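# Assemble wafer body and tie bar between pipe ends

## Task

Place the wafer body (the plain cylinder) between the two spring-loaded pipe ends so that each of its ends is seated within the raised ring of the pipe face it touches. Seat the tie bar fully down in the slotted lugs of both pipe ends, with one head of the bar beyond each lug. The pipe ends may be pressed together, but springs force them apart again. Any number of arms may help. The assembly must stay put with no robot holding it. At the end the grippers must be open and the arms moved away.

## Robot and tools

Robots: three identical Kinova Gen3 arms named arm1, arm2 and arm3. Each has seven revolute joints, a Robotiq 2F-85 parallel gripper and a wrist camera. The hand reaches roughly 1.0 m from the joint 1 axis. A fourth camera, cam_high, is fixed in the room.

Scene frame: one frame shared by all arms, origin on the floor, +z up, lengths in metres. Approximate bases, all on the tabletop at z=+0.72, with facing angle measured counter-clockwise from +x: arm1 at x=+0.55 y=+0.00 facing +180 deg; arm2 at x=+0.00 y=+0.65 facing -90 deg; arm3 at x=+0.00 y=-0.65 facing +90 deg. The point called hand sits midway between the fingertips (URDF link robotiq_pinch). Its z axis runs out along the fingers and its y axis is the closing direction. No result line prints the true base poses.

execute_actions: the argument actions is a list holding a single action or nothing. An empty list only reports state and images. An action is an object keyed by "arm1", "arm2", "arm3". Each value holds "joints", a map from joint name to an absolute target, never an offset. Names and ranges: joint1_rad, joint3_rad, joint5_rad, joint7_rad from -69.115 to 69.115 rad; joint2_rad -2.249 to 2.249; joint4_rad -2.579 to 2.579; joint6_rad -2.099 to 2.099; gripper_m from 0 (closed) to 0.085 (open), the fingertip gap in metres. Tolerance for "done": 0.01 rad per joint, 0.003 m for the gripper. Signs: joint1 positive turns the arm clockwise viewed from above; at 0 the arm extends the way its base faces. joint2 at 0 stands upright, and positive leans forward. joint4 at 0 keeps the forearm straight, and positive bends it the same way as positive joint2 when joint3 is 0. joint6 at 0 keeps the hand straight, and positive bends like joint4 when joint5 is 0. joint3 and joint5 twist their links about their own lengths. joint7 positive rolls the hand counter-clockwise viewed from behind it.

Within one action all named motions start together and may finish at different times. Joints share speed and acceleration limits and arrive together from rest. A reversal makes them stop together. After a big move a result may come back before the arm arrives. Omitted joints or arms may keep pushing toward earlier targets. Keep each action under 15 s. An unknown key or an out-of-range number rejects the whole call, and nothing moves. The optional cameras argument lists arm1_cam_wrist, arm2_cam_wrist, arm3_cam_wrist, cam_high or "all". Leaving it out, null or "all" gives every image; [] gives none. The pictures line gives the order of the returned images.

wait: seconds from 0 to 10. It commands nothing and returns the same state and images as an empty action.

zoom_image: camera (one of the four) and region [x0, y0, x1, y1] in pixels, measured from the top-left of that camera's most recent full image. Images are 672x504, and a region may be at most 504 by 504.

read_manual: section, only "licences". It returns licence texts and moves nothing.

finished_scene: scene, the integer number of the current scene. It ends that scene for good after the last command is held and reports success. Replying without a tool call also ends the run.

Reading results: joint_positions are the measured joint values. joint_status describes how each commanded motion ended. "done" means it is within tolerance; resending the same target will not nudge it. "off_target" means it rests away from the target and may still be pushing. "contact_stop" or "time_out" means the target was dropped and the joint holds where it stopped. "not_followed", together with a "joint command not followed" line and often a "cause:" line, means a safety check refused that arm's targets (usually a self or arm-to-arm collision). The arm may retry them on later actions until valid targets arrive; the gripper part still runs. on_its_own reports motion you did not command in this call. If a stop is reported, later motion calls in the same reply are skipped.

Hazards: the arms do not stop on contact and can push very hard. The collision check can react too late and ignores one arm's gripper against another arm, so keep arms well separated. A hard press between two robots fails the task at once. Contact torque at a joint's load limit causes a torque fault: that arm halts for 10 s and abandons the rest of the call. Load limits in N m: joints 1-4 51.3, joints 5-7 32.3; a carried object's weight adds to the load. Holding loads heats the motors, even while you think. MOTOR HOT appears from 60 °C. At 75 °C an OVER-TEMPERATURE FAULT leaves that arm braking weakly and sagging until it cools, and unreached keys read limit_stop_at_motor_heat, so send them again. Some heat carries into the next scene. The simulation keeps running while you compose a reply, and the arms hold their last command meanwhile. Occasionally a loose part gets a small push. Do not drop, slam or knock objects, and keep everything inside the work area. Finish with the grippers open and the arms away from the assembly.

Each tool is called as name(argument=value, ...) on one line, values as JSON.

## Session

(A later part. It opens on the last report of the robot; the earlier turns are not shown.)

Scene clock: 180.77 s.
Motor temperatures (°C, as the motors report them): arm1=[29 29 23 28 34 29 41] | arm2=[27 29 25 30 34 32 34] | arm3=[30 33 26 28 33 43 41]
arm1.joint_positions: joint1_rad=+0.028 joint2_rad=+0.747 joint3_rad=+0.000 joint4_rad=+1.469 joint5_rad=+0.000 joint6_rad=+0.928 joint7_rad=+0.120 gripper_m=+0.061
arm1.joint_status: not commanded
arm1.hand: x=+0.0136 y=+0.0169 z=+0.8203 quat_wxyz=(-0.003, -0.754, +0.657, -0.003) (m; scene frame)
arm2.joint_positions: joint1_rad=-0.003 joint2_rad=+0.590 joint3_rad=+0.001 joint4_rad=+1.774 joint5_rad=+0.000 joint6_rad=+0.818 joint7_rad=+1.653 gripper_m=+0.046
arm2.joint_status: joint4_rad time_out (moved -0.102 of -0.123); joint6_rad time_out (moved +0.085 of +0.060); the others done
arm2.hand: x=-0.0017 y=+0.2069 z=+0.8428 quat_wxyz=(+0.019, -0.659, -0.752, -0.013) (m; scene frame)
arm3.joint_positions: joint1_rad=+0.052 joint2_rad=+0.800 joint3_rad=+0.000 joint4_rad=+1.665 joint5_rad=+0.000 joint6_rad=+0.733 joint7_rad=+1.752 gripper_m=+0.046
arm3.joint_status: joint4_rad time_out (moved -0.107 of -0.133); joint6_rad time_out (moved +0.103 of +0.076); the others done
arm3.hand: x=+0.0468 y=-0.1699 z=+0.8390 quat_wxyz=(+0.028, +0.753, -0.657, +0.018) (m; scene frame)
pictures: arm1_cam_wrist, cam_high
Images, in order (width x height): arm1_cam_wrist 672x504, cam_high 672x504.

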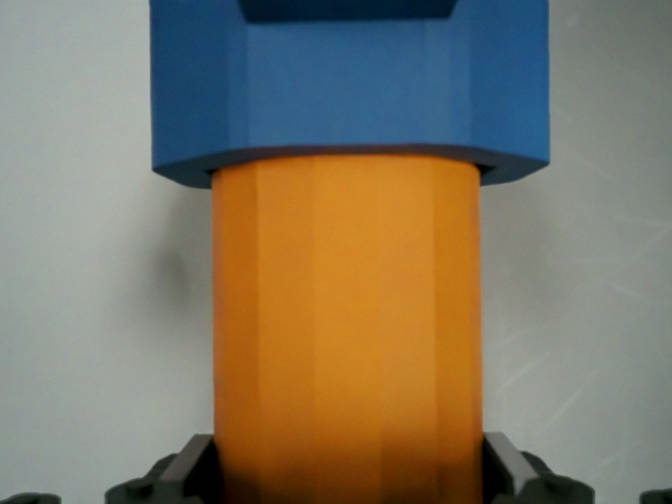

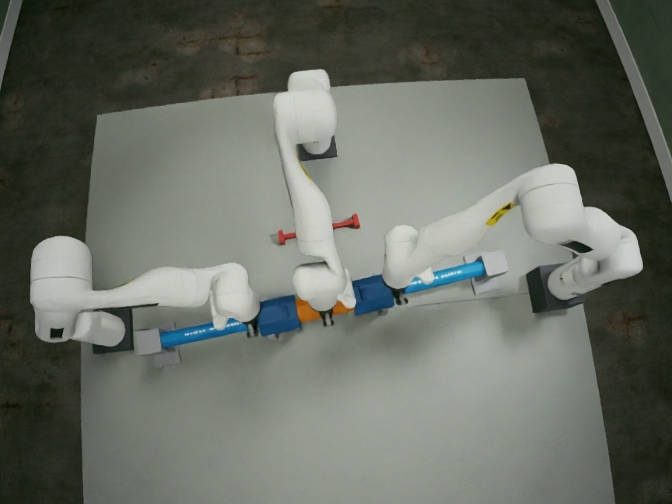

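execute_actions(actions=[{"arm3":{"joints":{"joint2_rad":0.7604,"joint4_rad":1.7314,"joint6_rad":0.6498}}}], cameras=[])

execute_actions(actions=[{"arm1":{"joints":{"joint2_rad":0.7407,"joint6_rad":0.9323}}}], cameras=[])

execute_actions(actions=[{"arm2":{"joints":{"joint2_rad":0.5957,"joint4_rad":1.7532,"joint6_rad":0.7927}},"arm3":{"joints":{"joint2_rad":0.7975,"joint4_rad":1.6385,"joint6_rad":0.7056}}}], cameras=["arm1_cam_wrist","cam_high"])

zoom_image(camera="cam_high", region=[240, 260, 420, 350])

Scene clock: 181.70 s.
Motor temperatures (°C, as the motors report them): arm1=[29 29 23 28 34 29 41] | arm2=[27 29 25 30 34 32 34] | arm3=[30 33 26 28 33 43 41]
arm1.joint_positions: joint1_rad=+0.028 joint2_rad=+0.747 joint3_rad=+0.000 joint4_rad=+1.469 joint5_rad=+0.000 joint6_rad=+0.928 joint7_rad=+0.120 gripper_m=+0.061
arm1.joint_status: not commanded
arm1.hand: x=+0.0136 y=+0.0169 z=+0.8204 quat_wxyz=(-0.003, -0.754, +0.657, -0.003) (m; scene frame)
arm2.joint_positions: joint1_rad=-0.003 joint2_rad=+0.590 joint3_rad=+0.001 joint4_rad=+1.774 joint5_rad=+0.000 joint6_rad=+0.818 joint7_rad=+1.653 gripper_m=+0.046
arm2.joint_status: not commanded
arm2.hand: x=-0.0017 y=+0.2069 z=+0.8428 quat_wxyz=(+0.019, -0.659, -0.752, -0.013) (m; scene frame)
arm3.joint_positions: joint1_rad=+0.052 joint2_rad=+0.764 joint3_rad=+0.001 joint4_rad=+1.736 joint5_rad=+0.000 joint6_rad=+0.653 joint7_rad=+1.751 gripper_m=+0.046
arm3.joint_status: all done
arm3.hand: x=+0.0469 y=-0.1756 z=+0.8426 quat_wxyz=(+0.011, +0.753, -0.658, +0.004) (m; scene frame)
pictures: none
No camera images: the call's "cameras" was empty. Leave "cameras" out to get every camera's image.

Scene clock: 182.13 s.
Motor temperatures (°C, as the motors report them): arm1=[29 29 23 29 34 29 41] | arm2=[27 29 25 30 34 32 34] | arm3=[30 33 26 28 33 43 41]
arm1.joint_positions: joint1_rad=+0.028 joint2_rad=+0.743 joint3_rad=+0.000 joint4_rad=+1.469 joint5_rad=+0.000 joint6_rad=+0.932 joint7_rad=+0.120 gripper_m=+0.061
arm1.joint_status: all done
arm1.hand: x=+0.0142 y=+0.0168 z=+0.8228 quat_wxyz=(-0.003, -0.754, +0.657, -0.003) (m; scene frame)
arm2.joint_positions: joint1_rad=-0.003 joint2_rad=+0.590 joint3_rad=+0.001 joint4_rad=+1.774 joint5_rad=+0.000 joint6_rad=+0.818 joint7_rad=+1.653 gripper_m=+0.046
arm2.joint_status: not commanded
arm2.hand: x=-0.0017 y=+0.2069 z=+0.8428 quat_wxyz=(+0.019, -0.659, -0.752, -0.013) (m; scene frame)
arm3.joint_positions: joint1_rad=+0.052 joint2_rad=+0.764 joint3_rad=+0.001 joint4_rad=+1.736 joint5_rad=+0.000 joint6_rad=+0.653 joint7_rad=+1.751 gripper_m=+0.046
arm3.joint_status: not commanded
arm3.hand: x=+0.0469 y=-0.1756 z=+0.8426 quat_wxyz=(+0.011, +0.753, -0.658, +0.004) (m; scene frame)
pictures: none
No camera images: the call's "cameras" was empty. Leave "cameras" out to get every camera's image.

Scene clock: 184.47 s.
Motor temperatures (°C, as the motors report them): arm1=[29 29 23 29 34 29 41] | arm2=[27 29 25 30 34 32 34] | arm3=[30 33 26 28 33 43 41]
arm1.joint_positions: joint1_rad=+0.028 joint2_rad=+0.744 joint3_rad=+0.000 joint4_rad=+1.469 joint5_rad=+0.000 joint6_rad=+0.931 joint7_rad=+0.120 gripper_m=+0.061
arm1.joint_status: not commanded
arm1.hand: x=+0.0138 y=+0.0170 z=+0.8223 quat_wxyz=(-0.003, -0.754, +0.657, -0.002) (m; scene frame)
arm2.joint_positions: joint1_rad=-0.003 joint2_rad=+0.592 joint3_rad=+0.001 joint4_rad=+1.772 joint5_rad=+0.000 joint6_rad=+0.816 joint7_rad=+1.652 gripper_m=+0.046
arm2.joint_status: joint4_rad time_out (moved -0.002 of -0.021); joint6_rad time_out (moved -0.003 of -0.025); the others done
arm2.hand: x=-0.0017 y=+0.2056 z=+0.8423 quat_wxyz=(+0.018, -0.659, -0.752, -0.012) (m; scene frame)
arm3.joint_positions: joint1_rad=+0.052 joint2_rad=+0.801 joint3_rad=+0.001 joint4_rad=+1.663 joint5_rad=+0.001 joint6_rad=+0.730 joint7_rad=+1.752 gripper_m=+0.046
arm3.joint_status: joint4_rad time_out (moved -0.073 of -0.097); joint6_rad time_out (moved +0.077 of +0.052); the others done
arm3.hand: x=+0.0474 y=-0.1684 z=+0.8389 quat_wxyz=(+0.027, +0.753, -0.657, +0.017) (m; scene frame)
pictures: arm1_cam_wrist, cam_high
Images, in order (width x height): arm1_cam_wrist 672x504, cam_high 672x504.

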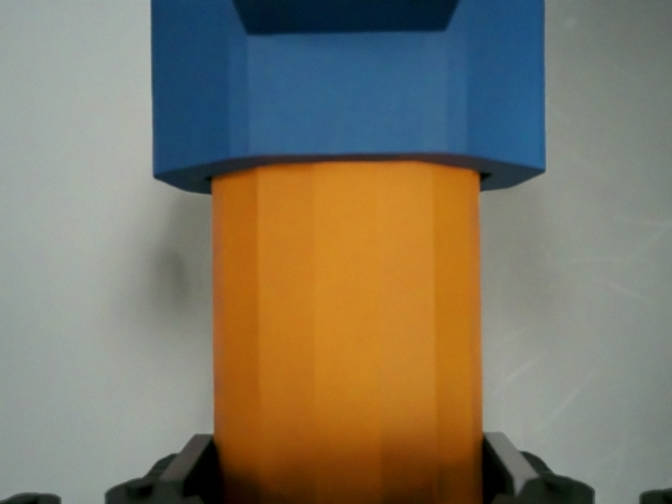

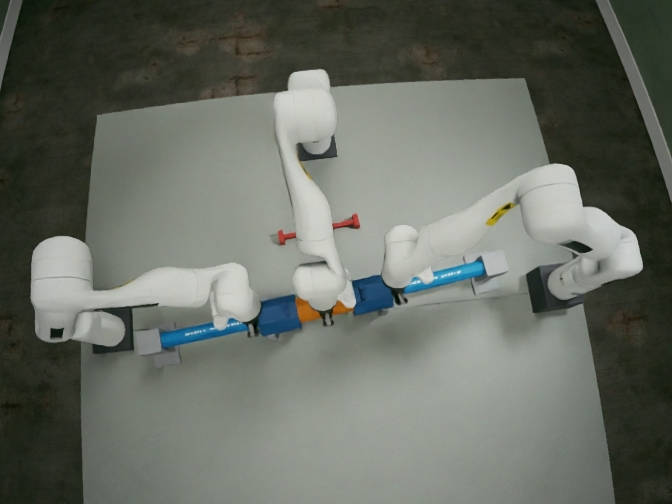

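Region (240, 260, 420, 350) of cam_high's 672x504 image, scaled by 2.800, with more detail than that image has.

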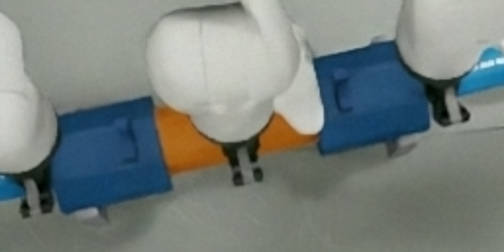

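execute_actions(actions=[{"arm2":{"joints":{"joint2_rad":0.62,"joint4_rad":1.702,"joint6_rad":0.80}},"arm3":{"joints":{"joint2_rad":0.82,"joint4_rad":1.583,"joint6_rad":0.72}}}], cameras=["arm1_cam_wrist"])

Scene clock: 186.87 s.
Motor temperatures (°C, as the motors report them): arm1=[29 29 23 29 34 29 41] | arm2=[27 29 25 30 34 32 34] | arm3=[30 33 26 28 33 43 41]
arm1.joint_positions: joint1_rad=+0.028 joint2_rad=+0.744 joint3_rad=+0.000 joint4_rad=+1.469 joint5_rad=+0.000 joint6_rad=+0.931 joint7_rad=+0.120 gripper_m=+0.061
arm1.joint_status: not commanded
arm1.hand: x=+0.0138 y=+0.0171 z=+0.8223 quat_wxyz=(-0.003, -0.753, +0.657, -0.002) (m; scene frame)
arm2.joint_positions: joint1_rad=-0.002 joint2_rad=+0.608 joint3_rad=+0.001 joint4_rad=+1.745 joint5_rad=+0.001 joint6_rad=+0.854 joint7_rad=+1.652 gripper_m=+0.046
arm2.joint_status: joint2_rad time_out (moved +0.016 of +0.028); joint4_rad time_out (moved -0.027 of -0.070); joint6_rad time_out (moved +0.038 of -0.016)
arm2.hand: x=-0.0027 y=+0.2060 z=+0.8413 quat_wxyz=(+0.028, -0.659, -0.751, -0.021) (m; scene frame)
arm3.joint_positions: joint1_rad=+0.052 joint2_rad=+0.818 joint3_rad=+0.001 joint4_rad=+1.631 joint5_rad=+0.001 joint6_rad=+0.773 joint7_rad=+1.752 gripper_m=+0.046
arm3.joint_status: joint4_rad time_out (moved -0.032 of -0.080); joint6_rad time_out (moved +0.043 of -0.010); the others done
arm3.hand: x=+0.0474 y=-0.1686 z=+0.8372 quat_wxyz=(+0.038, +0.753, -0.657, +0.026) (m; scene frame)
pictures: arm1_cam_wrist
Images, in order (width x height): arm1_cam_wrist 672x504.

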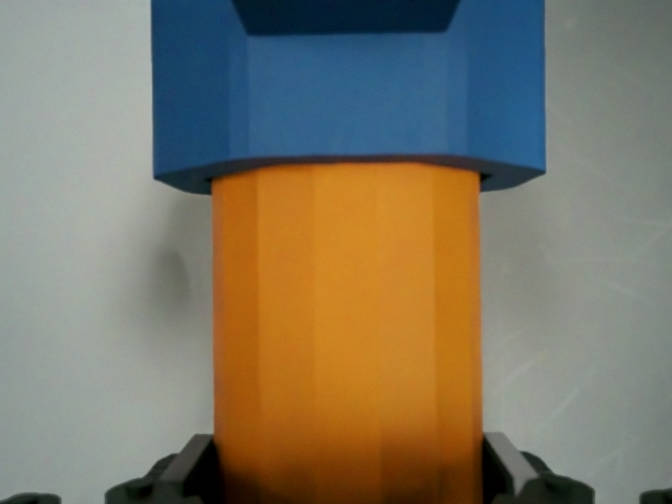

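execute_actions(actions=[{"arm1":{"joints":{"gripper_m":0.07}},"arm2":{"joints":{"joint2_rad":0.62,"joint4_rad":1.702,"joint6_rad":0.80}},"arm3":{"joints":{"joint2_rad":0.82,"joint4_rad":1.583,"joint6_rad":0.72}}}], cameras=["arm1_cam_wrist","cam_high"])

zoom_image(camera="cam_high", region=[240, 260, 420, 350])

Scene clock: 189.13 s.
Motor temperatures (°C, as the motors report them): arm1=[29 29 23 29 34 29 41] | arm2=[27 28 25 30 34 32 34] | arm3=[30 33 26 28 33 43 41]
arm1.joint_positions: joint1_rad=+0.028 joint2_rad=+0.741 joint3_rad=+0.000 joint4_rad=+1.469 joint5_rad=+0.000 joint6_rad=+0.932 joint7_rad=+0.120 gripper_m=+0.070
arm1.joint_status: all done
arm1.hand: x=+0.0135 y=+0.0169 z=+0.8240 quat_wxyz=(-0.004, -0.754, +0.657, -0.002) (m; scene frame)
arm2.joint_positions: joint1_rad=-0.002 joint2_rad=+0.608 joint3_rad=+0.002 joint4_rad=+1.745 joint5_rad=+0.001 joint6_rad=+0.854 joint7_rad=+1.652 gripper_m=+0.046
arm2.joint_status: joint2_rad time_out (moved +0.000 of +0.012); joint4_rad time_out (moved +0.000 of -0.043); joint6_rad time_out (moved +0.000 of -0.054)
arm2.hand: x=-0.0029 y=+0.2059 z=+0.8412 quat_wxyz=(+0.028, -0.659, -0.751, -0.021) (m; scene frame)
arm3.joint_positions: joint1_rad=+0.052 joint2_rad=+0.818 joint3_rad=+0.000 joint4_rad=+1.632 joint5_rad=+0.001 joint6_rad=+0.774 joint7_rad=+1.752 gripper_m=+0.046
arm3.joint_status: joint4_rad time_out (moved +0.001 of -0.048); joint6_rad time_out (moved +0.001 of -0.053); the others done
arm3.hand: x=+0.0469 y=-0.1695 z=+0.8368 quat_wxyz=(+0.039, +0.753, -0.656, +0.027) (m; scene frame)
pictures: arm1_cam_wrist, cam_high
Images, in order (width x height): arm1_cam_wrist 672x504, cam_high 672x504.

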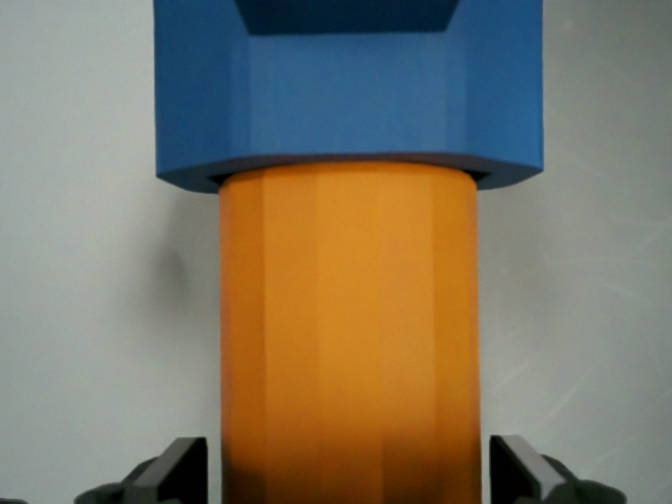

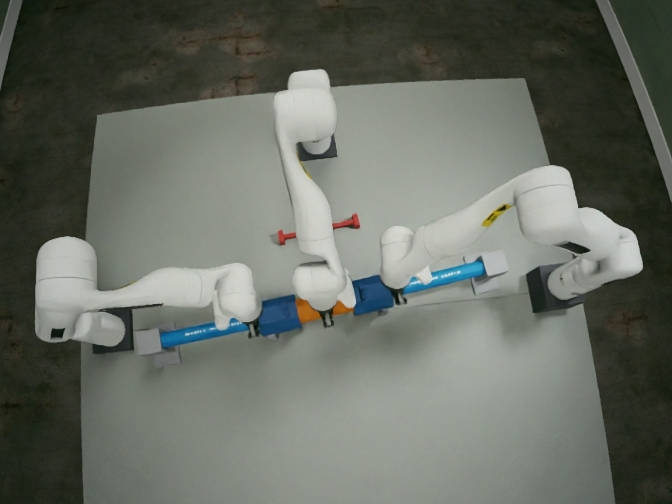

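Region (240, 260, 420, 350) of cam_high's 672x504 image, scaled by 2.800, with more detail than that image has.

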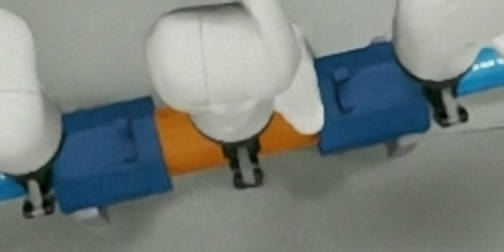

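execute_actions(actions=[{"arm1":{"joints":{"gripper_m":0.0}}}], cameras=[])

execute_actions(actions=[{"arm2":{"joints":{"joint2_rad":0.572,"joint4_rad":1.9514,"joint6_rad":0.6182,"gripper_m":0.065}},"arm3":{"joints":{"joint2_rad":0.7936,"joint4_rad":1.8323,"joint6_rad":0.5157,"gripper_m":0.065}}}], cameras=["arm1_cam_wrist","cam_high"])

zoom_image(camera="cam_high", region=[360, 260, 460, 330])

Scene clock: 190.47 s.
Motor temperatures (°C, as the motors report them): arm1=[29 29 23 29 34 29 41] | arm2=[27 29 25 30 34 32 34] | arm3=[30 33 26 28 33 43 41]
arm1.joint_positions: joint1_rad=+0.028 joint2_rad=+0.738 joint3_rad=+0.000 joint4_rad=+1.468 joint5_rad=+0.000 joint6_rad=+0.933 joint7_rad=+0.120 gripper_m=+0.059
arm1.joint_status: gripper_m off_target (ended at +0.059, target +0.000)
arm1.hand: x=+0.0133 y=+0.0169 z=+0.8253 quat_wxyz=(-0.004, -0.754, +0.657, -0.001) (m; scene frame)
arm2.joint_positions: joint1_rad=-0.002 joint2_rad=+0.608 joint3_rad=+0.002 joint4_rad=+1.745 joint5_rad=+0.001 joint6_rad=+0.854 joint7_rad=+1.652 gripper_m=+0.046
arm2.joint_status: not commanded
arm2.hand: x=-0.0029 y=+0.2059 z=+0.8412 quat_wxyz=(+0.028, -0.659, -0.751, -0.021) (m; scene frame)
arm3.joint_positions: joint1_rad=+0.052 joint2_rad=+0.818 joint3_rad=+0.000 joint4_rad=+1.632 joint5_rad=+0.001 joint6_rad=+0.774 joint7_rad=+1.752 gripper_m=+0.046
arm3.joint_status: not commanded
arm3.hand: x=+0.0469 y=-0.1695 z=+0.8368 quat_wxyz=(+0.039, +0.753, -0.656, +0.027) (m; scene frame)
pictures: none
No camera images: the call's "cameras" was empty. Leave "cameras" out to get every camera's image.

Scene clock: 191.70 s.
Motor temperatures (°C, as the motors report them): arm1=[29 29 23 29 34 29 41] | arm2=[27 29 25 30 34 32 34] | arm3=[30 33 26 28 33 43 41]
arm1.joint_positions: joint1_rad=+0.028 joint2_rad=+0.742 joint3_rad=+0.000 joint4_rad=+1.469 joint5_rad=+0.000 joint6_rad=+0.932 joint7_rad=+0.120 gripper_m=+0.059
arm1.joint_status: not commanded
arm1.hand: x=+0.0142 y=+0.0169 z=+0.8229 quat_wxyz=(-0.003, -0.754, +0.657, -0.003) (m; scene frame)
arm2.joint_positions: joint1_rad=-0.003 joint2_rad=+0.571 joint3_rad=+0.001 joint4_rad=+1.950 joint5_rad=+0.001 joint6_rad=+0.618 joint7_rad=+1.653 gripper_m=+0.065
arm2.joint_status: all done
arm2.hand: x=-0.0044 y=+0.2381 z=+0.8152 quat_wxyz=(+0.005, -0.659, -0.752, +0.003) (m; scene frame)
arm3.joint_positions: joint1_rad=+0.051 joint2_rad=+0.794 joint3_rad=+0.000 joint4_rad=+1.833 joint5_rad=+0.000 joint6_rad=+0.516 joint7_rad=+1.752 gripper_m=+0.065
arm3.joint_status: all done
arm3.hand: x=+0.0449 y=-0.1970 z=+0.8120 quat_wxyz=(+0.007, +0.754, -0.657, +0.001) (m; scene frame)
pictures: arm1_cam_wrist, cam_high
Images, in order (width x height): arm1_cam_wrist 672x504, cam_high 672x504.

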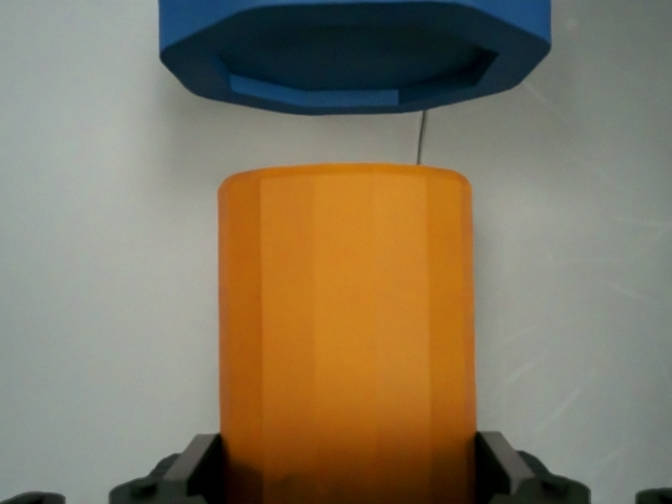

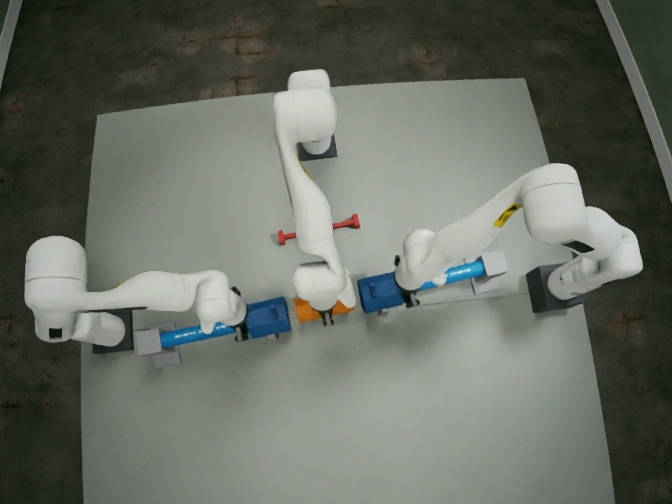

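Region (360, 260, 460, 330) of cam_high's 672x504 image, scaled by 5.040, with more detail than that image has; it fills the top 353 rows of this view, and the rest is white.

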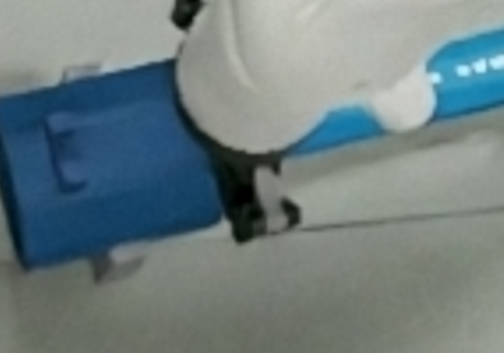

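execute_actions(actions=[{"arm1":{"joints":{"joint2_rad":0.7373,"joint4_rad":1.4507,"joint6_rad":0.9536}},"arm2":{"joints":{"joint2_rad":0.6477,"joint4_rad":1.9744,"joint6_rad":0.5195}},"arm3":{"joints":{"joint2_rad":0.8634,"joint4_rad":1.8338,"joint6_rad":0.4444}}}], cameras=["arm1_cam_wrist"])

execute_actions(actions=[{"arm2":{"joints":{"joint1_rad":-0.0137,"joint2_rad":0.7322,"joint4_rad":1.7494,"joint6_rad":0.66,"joint7_rad":1.653}},"arm3":{"joints":{"joint1_rad":0.0453,"joint2_rad":0.9485,"joint4_rad":1.5772,"joint6_rad":0.6159,"joint7_rad":1.752}}}], cameras=["arm1_cam_wrist","cam_high"])

zoom_image(camera="cam_high", region=[240, 260, 420, 350])

Scene clock: 202.37 s.
Motor temperatures (°C, as the motors report them): arm1=[29 29 23 29 34 29 41] | arm2=[27 28 25 30 34 32 34] | arm3=[30 33 26 28 33 43 41]
TORQUE FAULT: arm3's joint2_rad reached its load limit. arm3 stopped for 10 seconds, dropped its targets and accepts commands again. The stop added 8.1 s to the call and to motion_time.
arm1.joint_positions: joint1_rad=+0.028 joint2_rad=+0.739 joint3_rad=+0.000 joint4_rad=+1.451 joint5_rad=+0.000 joint6_rad=+0.954 joint7_rad=+0.120 gripper_m=+0.059
arm1.joint_status: all done
arm1.hand: x=+0.0113 y=+0.0169 z=+0.8292 quat_wxyz=(-0.003, -0.754, +0.657, -0.003) (m; scene frame)
arm2.joint_positions: joint1_rad=-0.003 joint2_rad=+0.632 joint3_rad=+0.001 joint4_rad=+1.976 joint5_rad=+0.001 joint6_rad=+0.526 joint7_rad=+1.653 gripper_m=+0.065
arm2.joint_status: joint2_rad time_out (moved +0.061 of +0.077); the others done
arm2.hand: x=-0.0046 y=+0.2381 z=+0.7860 quat_wxyz=(+0.003, -0.659, -0.752, +0.005) (m; scene frame)
arm3.joint_positions: joint1_rad=+0.051 joint2_rad=+0.797 joint3_rad=+0.000 joint4_rad=+1.843 joint5_rad=-0.003 joint6_rad=+0.492 joint7_rad=+1.750 gripper_m=+0.065
arm3.joint_status: joint2_rad torque_fault (moved +0.003 of +0.070); joint6_rad torque_fault (moved -0.024 of -0.072); the others done
arm3.hand: x=+0.0447 y=-0.1967 z=+0.8091 quat_wxyz=(+0.003, +0.752, -0.659, -0.003) (m; scene frame)
pictures: arm1_cam_wrist
Images, in order (width x height): arm1_cam_wrist 672x504.

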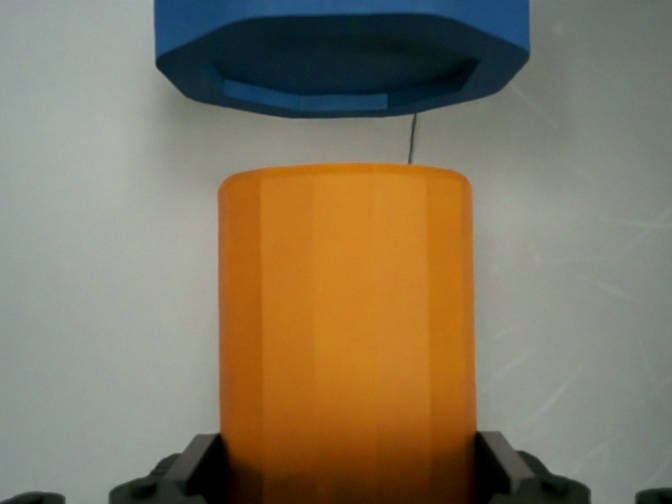

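not run: a stop came earlier in this reply.

This scene's latest camera images include none from cam_high. They are from: arm1_cam_wrist. Call execute_actions without "cameras", or with cam_high in "cameras", to get its image.

execute_actions(actions=[{"arm2":{"joints":{"joint2_rad":0.5629,"joint4_rad":2.0616,"joint6_rad":0.5171}},"arm3":{"joints":{"joint2_rad":0.7466,"joint4_rad":1.9539,"joint6_rad":0.4411}}}], cameras=[])

execute_actions(actions=[{"arm2":{"joints":{"joint2_rad":0.613,"joint4_rad":2.075,"joint6_rad":0.4536}},"arm3":{"joints":{"joint2_rad":0.8295,"joint4_rad":1.9555,"joint6_rad":0.3566}}}], cameras=[])

execute_actions(actions=[{"arm2":{"joints":{"joint1_rad":-0.0137,"joint2_rad":0.7322,"joint4_rad":1.7494,"joint6_rad":0.66,"joint7_rad":1.653}},"arm3":{"joints":{"joint1_rad":0.0453,"joint2_rad":0.9485,"joint4_rad":1.5772,"joint6_rad":0.6159,"joint7_rad":1.752}}}], cameras=["arm1_cam_wrist","cam_high"])

zoom_image(camera="cam_high", region=[240, 260, 420, 350])

Scene clock: 203.57 s.
Motor temperatures (°C, as the motors report them): arm1=[29 29 23 29 34 29 41] | arm2=[27 29 25 30 34 32 34] | arm3=[30 33 26 28 33 43 41]
arm1.joint_positions: joint1_rad=+0.028 joint2_rad=+0.739 joint3_rad=+0.000 joint4_rad=+1.451 joint5_rad=+0.000 joint6_rad=+0.954 joint7_rad=+0.120 gripper_m=+0.059
arm1.joint_status: not commanded
arm1.hand: x=+0.0113 y=+0.0169 z=+0.8292 quat_wxyz=(-0.003, -0.754, +0.657, -0.003) (m; scene frame)
arm2.joint_positions: joint1_rad=-0.001 joint2_rad=+0.563 joint3_rad=+0.004 joint4_rad=+2.058 joint5_rad=+0.003 joint6_rad=+0.514 joint7_rad=+1.654 gripper_m=+0.065
arm2.joint_status: all done
arm2.hand: x=-0.0081 y=+0.2659 z=+0.8002 quat_wxyz=(+0.004, -0.660, -0.751, +0.005) (m; scene frame)
arm3.joint_positions: joint1_rad=+0.051 joint2_rad=+0.747 joint3_rad=+0.000 joint4_rad=+1.954 joint5_rad=-0.003 joint6_rad=+0.441 joint7_rad=+1.750 gripper_m=+0.065
arm3.joint_status: all done
arm3.hand: x=+0.0433 y=-0.2316 z=+0.8155 quat_wxyz=(+0.007, +0.752, -0.659, +0.000) (m; scene frame)
pictures: none
No camera images: the call's "cameras" was empty. Leave "cameras" out to get every camera's image.

Scene clock: 204.43 s.
Motor temperatures (°C, as the motors report them): arm1=[29 29 23 29 34 29 41] | arm2=[27 28 25 30 34 32 34] | arm3=[30 33 26 28 33 43 41]
arm1.joint_positions: joint1_rad=+0.028 joint2_rad=+0.739 joint3_rad=+0.000 joint4_rad=+1.451 joint5_rad=+0.000 joint6_rad=+0.954 joint7_rad=+0.120 gripper_m=+0.059
arm1.joint_status: not commanded
arm1.hand: x=+0.0113 y=+0.0169 z=+0.8292 quat_wxyz=(-0.003, -0.754, +0.657, -0.003) (m; scene frame)
arm2.joint_positions: joint1_rad=+0.001 joint2_rad=+0.608 joint3_rad=+0.005 joint4_rad=+2.073 joint5_rad=+0.003 joint6_rad=+0.454 joint7_rad=+1.653 gripper_m=+0.065
arm2.joint_status: all done
arm2.hand: x=-0.0096 y=+0.2668 z=+0.7810 quat_wxyz=(+0.004, -0.661, -0.751, +0.006) (m; scene frame)
arm3.joint_positions: joint1_rad=+0.051 joint2_rad=+0.829 joint3_rad=+0.000 joint4_rad=+1.956 joint5_rad=-0.003 joint6_rad=+0.357 joint7_rad=+1.750 gripper_m=+0.065
arm3.joint_status: all done
arm3.hand: x=+0.0431 y=-0.2318 z=+0.7806 quat_wxyz=(+0.007, +0.752, -0.659, +0.000) (m; scene frame)
pictures: none
No camera images: the call's "cameras" was empty. Leave "cameras" out to get every camera's image.

Scene clock: 208.00 s.
Motor temperatures (°C, as the motors report them): arm1=[29 29 23 29 34 29 41] | arm2=[27 28 25 30 34 32 34] | arm3=[30 33 26 28 33 44 41]
arm1.joint_positions: joint1_rad=+0.028 joint2_rad=+0.740 joint3_rad=+0.000 joint4_rad=+1.452 joint5_rad=+0.000 joint6_rad=+0.954 joint7_rad=+0.120 gripper_m=+0.059
arm1.joint_status: not commanded
arm1.hand: x=+0.0121 y=+0.0170 z=+0.8287 quat_wxyz=(-0.002, -0.753, +0.658, -0.003) (m; scene frame)
arm2.joint_positions: joint1_rad=-0.003 joint2_rad=+0.718 joint3_rad=+0.004 joint4_rad=+1.808 joint5_rad=+0.002 joint6_rad=+0.717 joint7_rad=+1.652 gripper_m=+0.065
arm2.joint_status: joint1_rad time_out (moved -0.003 of -0.015); joint2_rad time_out (moved +0.110 of +0.124); joint4_rad time_out (moved -0.265 of -0.324); joint6_rad time_out (moved +0.263 of +0.206); the others done
arm2.hand: x=-0.0055 y=+0.2220 z=+0.7790 quat_wxyz=(+0.041, -0.659, -0.750, -0.033) (m; scene frame)
arm3.joint_positions: joint1_rad=+0.046 joint2_rad=+0.931 joint3_rad=+0.000 joint4_rad=+1.647 joint5_rad=-0.003 joint6_rad=+0.684 joint7_rad=+1.749 gripper_m=+0.065
arm3.joint_status: joint2_rad time_out (moved +0.102 of +0.119); joint4_rad time_out (moved -0.309 of -0.378); joint6_rad time_out (moved +0.327 of +0.259); the others done
arm3.hand: x=+0.0426 y=-0.1836 z=+0.7782 quat_wxyz=(+0.054, +0.752, -0.656, +0.038) (m; scene frame)
pictures: arm1_cam_wrist, cam_high
Images, in order (width x height): arm1_cam_wrist 672x504, cam_high 672x504.

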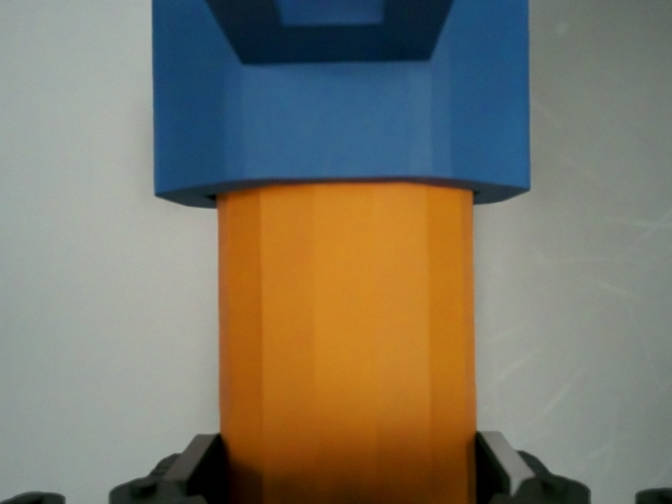

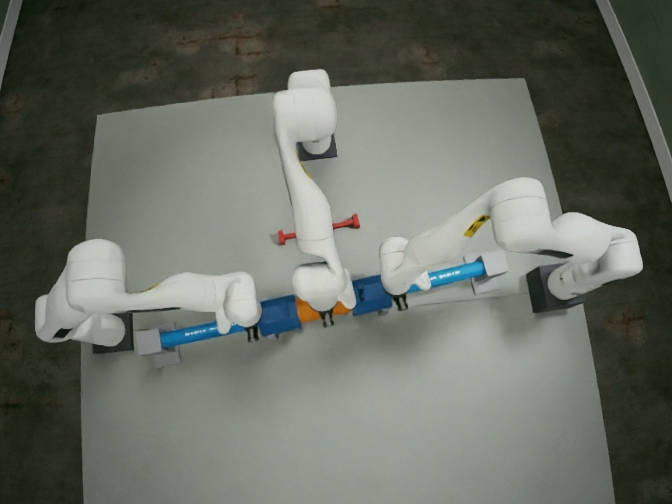

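Region (240, 260, 420, 350) of cam_high's 672x504 image, scaled by 2.800, with more detail than that image has.

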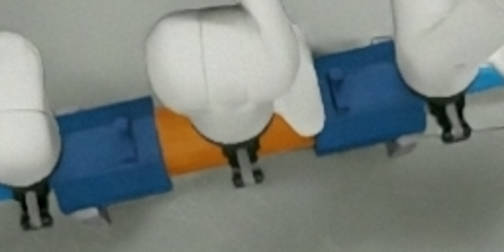

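execute_actions(actions=[{"arm3":{"joints":{"joint2_rad":0.95,"joint4_rad":1.56,"joint6_rad":0.70}},"arm2":{"joints":{"joint2_rad":0.735,"joint4_rad":1.73,"joint6_rad":0.735}}}], cameras=["arm1_cam_wrist","cam_high"])

zoom_image(camera="cam_high", region=[240, 260, 420, 350])

Scene clock: 210.53 s.
Motor temperatures (°C, as the motors report them): arm1=[29 29 23 29 34 29 41] | arm2=[27 28 25 30 34 33 34] | arm3=[30 33 26 28 33 44 41]
arm1.joint_positions: joint1_rad=+0.028 joint2_rad=+0.740 joint3_rad=+0.000 joint4_rad=+1.452 joint5_rad=+0.000 joint6_rad=+0.954 joint7_rad=+0.120 gripper_m=+0.059
arm1.joint_status: not commanded
arm1.hand: x=+0.0120 y=+0.0173 z=+0.8286 quat_wxyz=(-0.002, -0.753, +0.658, -0.003) (m; scene frame)
arm2.joint_positions: joint1_rad=-0.002 joint2_rad=+0.731 joint3_rad=+0.004 joint4_rad=+1.777 joint5_rad=+0.003 joint6_rad=+0.779 joint7_rad=+1.653 gripper_m=+0.065
arm2.joint_status: joint4_rad time_out (moved -0.030 of -0.078); joint6_rad time_out (moved +0.062 of +0.018); the others done
arm2.hand: x=-0.0059 y=+0.2275 z=+0.7802 quat_wxyz=(+0.057, -0.658, -0.749, -0.049) (m; scene frame)
arm3.joint_positions: joint1_rad=+0.047 joint2_rad=+0.945 joint3_rad=+0.001 joint4_rad=+1.611 joint5_rad=-0.003 joint6_rad=+0.748 joint7_rad=+1.749 gripper_m=+0.065
arm3.joint_status: joint4_rad time_out (moved -0.036 of -0.087); joint6_rad time_out (moved +0.065 of +0.016); the others done
arm3.hand: x=+0.0429 y=-0.1877 z=+0.7790 quat_wxyz=(+0.071, +0.751, -0.655, +0.051) (m; scene frame)
pictures: arm1_cam_wrist, cam_high
Images, in order (width x height): arm1_cam_wrist 672x504, cam_high 672x504.

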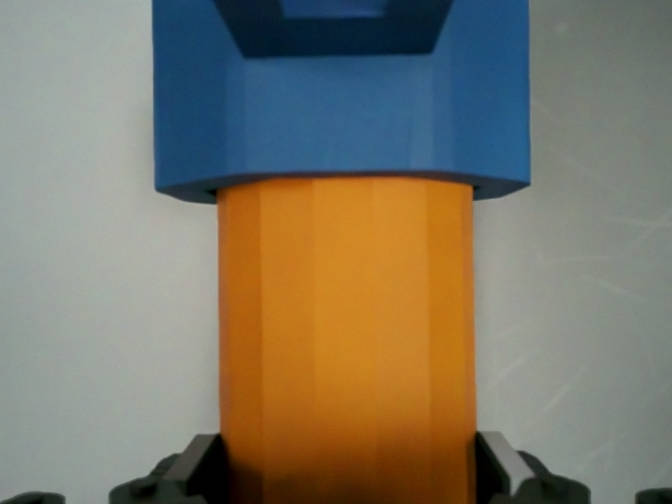

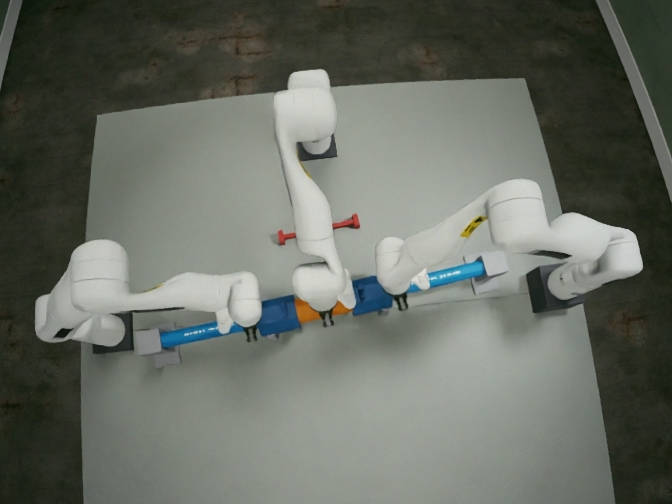

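Region (240, 260, 420, 350) of cam_high's 672x504 image, scaled by 2.800, with more detail than that image has.

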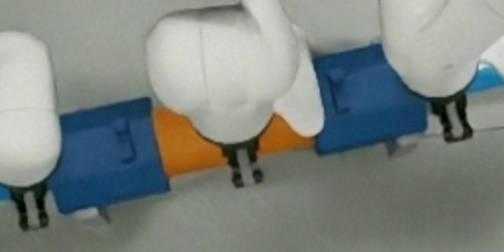

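execute_actions(actions=[{"arm2":{"joints":{"joint1_rad":-0.0137,"joint2_rad":0.7322,"joint4_rad":1.7494,"joint6_rad":0.648}},"arm3":{"joints":{"joint1_rad":0.0453,"joint2_rad":0.9485,"joint4_rad":1.5772,"joint6_rad":0.606}}}], cameras=["arm1_cam_wrist","cam_high"])

zoom_image(camera="cam_high", region=[240, 260, 420, 350])

Scene clock: 213.07 s.
Motor temperatures (°C, as the motors report them): arm1=[29 29 23 29 34 29 41] | arm2=[27 28 25 31 34 33 34] | arm3=[30 33 26 29 33 44 41]
arm1.joint_positions: joint1_rad=+0.028 joint2_rad=+0.740 joint3_rad=+0.000 joint4_rad=+1.452 joint5_rad=+0.000 joint6_rad=+0.954 joint7_rad=+0.120 gripper_m=+0.059
arm1.joint_status: not commanded
arm1.hand: x=+0.0120 y=+0.0173 z=+0.8286 quat_wxyz=(-0.002, -0.753, +0.658, -0.003) (m; scene frame)
arm2.joint_positions: joint1_rad=-0.002 joint2_rad=+0.718 joint3_rad=+0.004 joint4_rad=+1.814 joint5_rad=+0.003 joint6_rad=+0.711 joint7_rad=+1.653 gripper_m=+0.065
arm2.joint_status: joint1_rad time_out (moved +0.001 of -0.011); joint2_rad time_out (moved -0.013 of +0.001); joint4_rad time_out (moved +0.036 of -0.028); joint6_rad time_out (moved -0.069 of -0.131)
arm2.hand: x=-0.0062 y=+0.2234 z=+0.7779 quat_wxyz=(+0.041, -0.659, -0.750, -0.033) (m; scene frame)
arm3.joint_positions: joint1_rad=+0.049 joint2_rad=+0.930 joint3_rad=+0.001 joint4_rad=+1.651 joint5_rad=-0.003 joint6_rad=+0.679 joint7_rad=+1.749 gripper_m=+0.065
arm3.joint_status: joint2_rad time_out (moved -0.015 of +0.003); joint4_rad time_out (moved +0.039 of -0.034); joint6_rad time_out (moved -0.070 of -0.142); the others done
arm3.hand: x=+0.0439 y=-0.1841 z=+0.7778 quat_wxyz=(+0.053, +0.751, -0.657, +0.037) (m; scene frame)
pictures: arm1_cam_wrist, cam_high
Images, in order (width x height): arm1_cam_wrist 672x504, cam_high 672x504.

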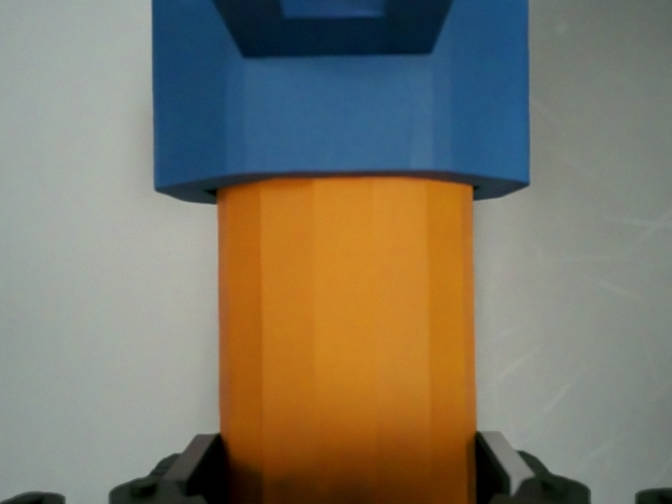

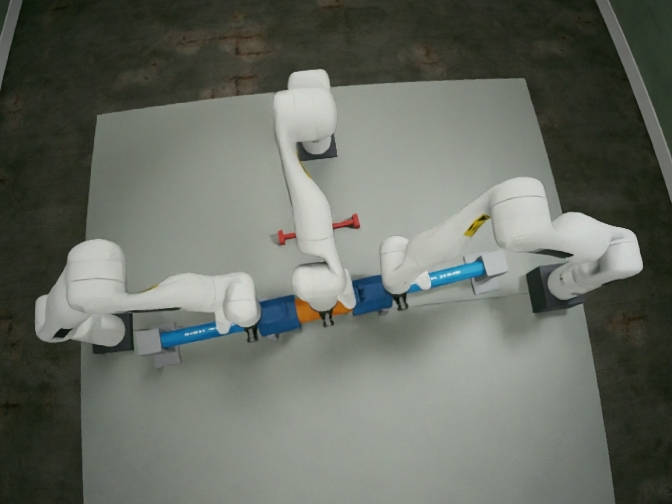

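Region (240, 260, 420, 350) of cam_high's 672x504 image, scaled by 2.800, with more detail than that image has.

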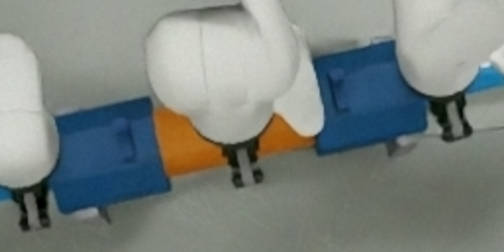

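execute_actions(actions=[{"arm1":{"joints":{"joint1_rad":0.022,"joint7_rad":0.114}}}], cameras=["arm1_cam_wrist"])

execute_actions(actions=[{"arm1":{"joints":{"gripper_m":0.085}}}], cameras=["arm1_cam_wrist"])

Scene clock: 213.73 s.
Motor temperatures (°C, as the motors report them): arm1=[29 29 23 29 34 29 41] | arm2=[27 28 25 31 34 33 34] | arm3=[30 33 26 29 33 44 41]
arm1.joint_positions: joint1_rad=+0.024 joint2_rad=+0.740 joint3_rad=+0.002 joint4_rad=+1.452 joint5_rad=+0.001 joint6_rad=+0.954 joint7_rad=+0.114 gripper_m=+0.059
arm1.joint_status: all done
arm1.hand: x=+0.0119 y=+0.0158 z=+0.8287 quat_wxyz=(-0.001, -0.753, +0.658, -0.003) (m; scene frame)
arm2.joint_positions: joint1_rad=-0.002 joint2_rad=+0.718 joint3_rad=+0.004 joint4_rad=+1.814 joint5_rad=+0.003 joint6_rad=+0.711 joint7_rad=+1.653 gripper_m=+0.065
arm2.joint_status: not commanded
arm2.hand: x=-0.0062 y=+0.2234 z=+0.7779 quat_wxyz=(+0.041, -0.659, -0.750, -0.033) (m; scene frame)
arm3.joint_positions: joint1_rad=+0.049 joint2_rad=+0.930 joint3_rad=+0.001 joint4_rad=+1.651 joint5_rad=-0.003 joint6_rad=+0.679 joint7_rad=+1.749 gripper_m=+0.065
arm3.joint_status: not commanded
arm3.hand: x=+0.0439 y=-0.1841 z=+0.7778 quat_wxyz=(+0.053, +0.751, -0.657, +0.037) (m; scene frame)
pictures: arm1_cam_wrist
Images, in order (width x height): arm1_cam_wrist 672x504.

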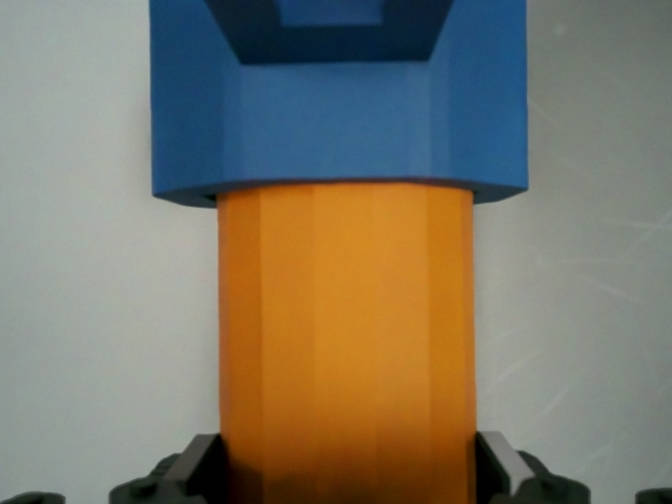

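Scene clock: 214.97 s.
Motor temperatures (°C, as the motors report them): arm1=[29 29 23 29 34 29 41] | arm2=[27 28 25 31 34 33 34] | arm3=[30 33 26 29 33 44 41]
arm1.joint_positions: joint1_rad=+0.022 joint2_rad=+0.737 joint3_rad=+0.000 joint4_rad=+1.451 joint5_rad=+0.000 joint6_rad=+0.954 joint7_rad=+0.114 gripper_m=+0.085
arm1.joint_status: all done
arm1.hand: x=+0.0106 y=+0.0137 z=+0.8304 quat_wxyz=(-0.004, -0.754, +0.657, -0.002) (m; scene frame)
arm2.joint_positions: joint1_rad=-0.002 joint2_rad=+0.718 joint3_rad=+0.004 joint4_rad=+1.814 joint5_rad=+0.003 joint6_rad=+0.711 joint7_rad=+1.653 gripper_m=+0.065
arm2.joint_status: not commanded
arm2.hand: x=-0.0062 y=+0.2234 z=+0.7779 quat_wxyz=(+0.041, -0.659, -0.750, -0.033) (m; scene frame)
arm3.joint_positions: joint1_rad=+0.049 joint2_rad=+0.931 joint3_rad=+0.001 joint4_rad=+1.651 joint5_rad=-0.003 joint6_rad=+0.679 joint7_rad=+1.749 gripper_m=+0.065
arm3.joint_status: not commanded
arm3.hand: x=+0.0439 y=-0.1842 z=+0.7778 quat_wxyz=(+0.053, +0.751, -0.657, +0.037) (m; scene frame)
pictures: arm1_cam_wrist
Images, in order (width x height): arm1_cam_wrist 672x504.

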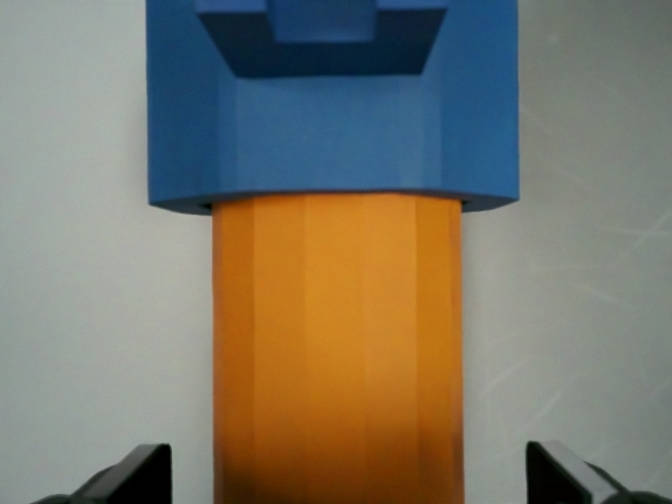

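Wafer stays. Fetch the bar.

execute_actions(actions=[{"arm1":{"joints":{"joint2_rad":0.6201,"joint4_rad":1.3179,"joint6_rad":1.2036}}}], cameras=[])

execute_actions(actions=[{"arm1":{"joints":{"joint2_rad":0.2792,"joint4_rad":2.237,"joint6_rad":0.6254,"gripper_m":0.05}}}], cameras=["arm1_cam_wrist","cam_high"])

zoom_image(camera="cam_high", region=[240, 200, 420, 350])

Scene clock: 216.07 s.
Motor temperatures (°C, as the motors report them): arm1=[29 29 23 29 34 29 41] | arm2=[27 28 25 31 34 33 34] | arm3=[30 33 26 29 33 44 41]
arm1.joint_positions: joint1_rad=+0.022 joint2_rad=+0.620 joint3_rad=+0.000 joint4_rad=+1.318 joint5_rad=+0.000 joint6_rad=+1.204 joint7_rad=+0.114 gripper_m=+0.085
arm1.joint_status: all done
arm1.hand: x=+0.0121 y=+0.0145 z=+0.9304 quat_wxyz=(-0.004, -0.754, +0.657, -0.002) (m; scene frame)
arm2.joint_positions: joint1_rad=-0.002 joint2_rad=+0.718 joint3_rad=+0.004 joint4_rad=+1.814 joint5_rad=+0.003 joint6_rad=+0.711 joint7_rad=+1.653 gripper_m=+0.065
arm2.joint_status: not commanded
arm2.hand: x=-0.0062 y=+0.2234 z=+0.7779 quat_wxyz=(+0.041, -0.659, -0.750, -0.033) (m; scene frame)
arm3.joint_positions: joint1_rad=+0.049 joint2_rad=+0.931 joint3_rad=+0.001 joint4_rad=+1.651 joint5_rad=-0.003 joint6_rad=+0.679 joint7_rad=+1.749 gripper_m=+0.065
arm3.joint_status: not commanded
arm3.hand: x=+0.0439 y=-0.1842 z=+0.7778 quat_wxyz=(+0.053, +0.751, -0.657, +0.037) (m; scene frame)
pictures: none
No camera images: the call's "cameras" was empty. Leave "cameras" out to get every camera's image.

Scene clock: 218.27 s.
Motor temperatures (°C, as the motors report them): arm1=[29 29 23 29 34 29 41] | arm2=[27 28 25 30 34 33 34] | arm3=[30 33 26 29 33 44 41]
arm1.joint_positions: joint1_rad=+0.022 joint2_rad=+0.279 joint3_rad=+0.000 joint4_rad=+2.237 joint5_rad=+0.000 joint6_rad=+0.625 joint7_rad=+0.114 gripper_m=+0.050
arm1.joint_status: all done
arm1.hand: x=+0.2498 y=+0.0191 z=+0.8498 quat_wxyz=(-0.004, -0.754, +0.657, -0.002) (m; scene frame)
arm2.joint_positions: joint1_rad=-0.002 joint2_rad=+0.718 joint3_rad=+0.004 joint4_rad=+1.814 joint5_rad=+0.003 joint6_rad=+0.711 joint7_rad=+1.653 gripper_m=+0.065
arm2.joint_status: not commanded
arm2.hand: x=-0.0062 y=+0.2234 z=+0.7779 quat_wxyz=(+0.041, -0.659, -0.750, -0.033) (m; scene frame)
arm3.joint_positions: joint1_rad=+0.049 joint2_rad=+0.931 joint3_rad=+0.001 joint4_rad=+1.651 joint5_rad=-0.003 joint6_rad=+0.679 joint7_rad=+1.749 gripper_m=+0.065
arm3.joint_status: not commanded
arm3.hand: x=+0.0439 y=-0.1842 z=+0.7778 quat_wxyz=(+0.053, +0.751, -0.657, +0.037) (m; scene frame)
pictures: arm1_cam_wrist, cam_high
Images, in order (width x height): arm1_cam_wrist 672x504, cam_high 672x504.

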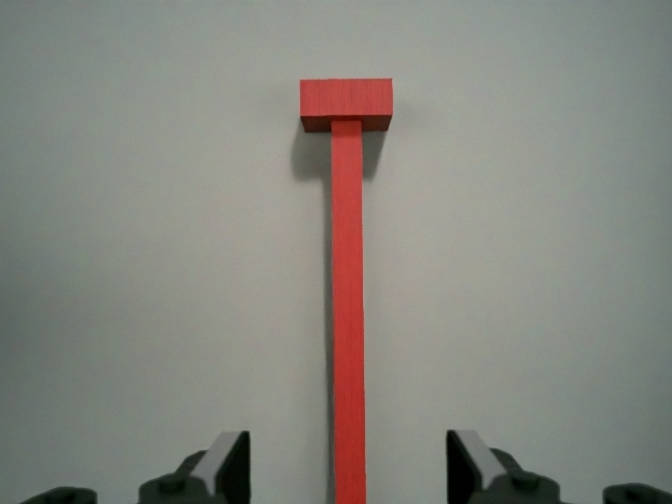

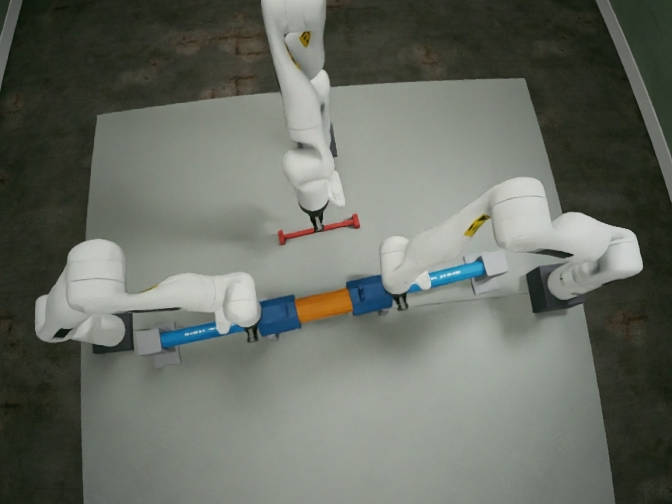

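Region (240, 200, 420, 350) of cam_high's 672x504 image, scaled by 2.800, with more detail than that image has.

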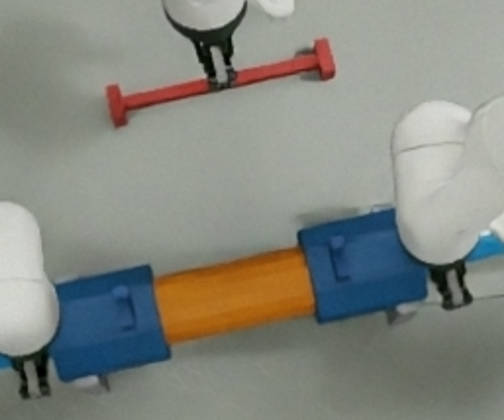

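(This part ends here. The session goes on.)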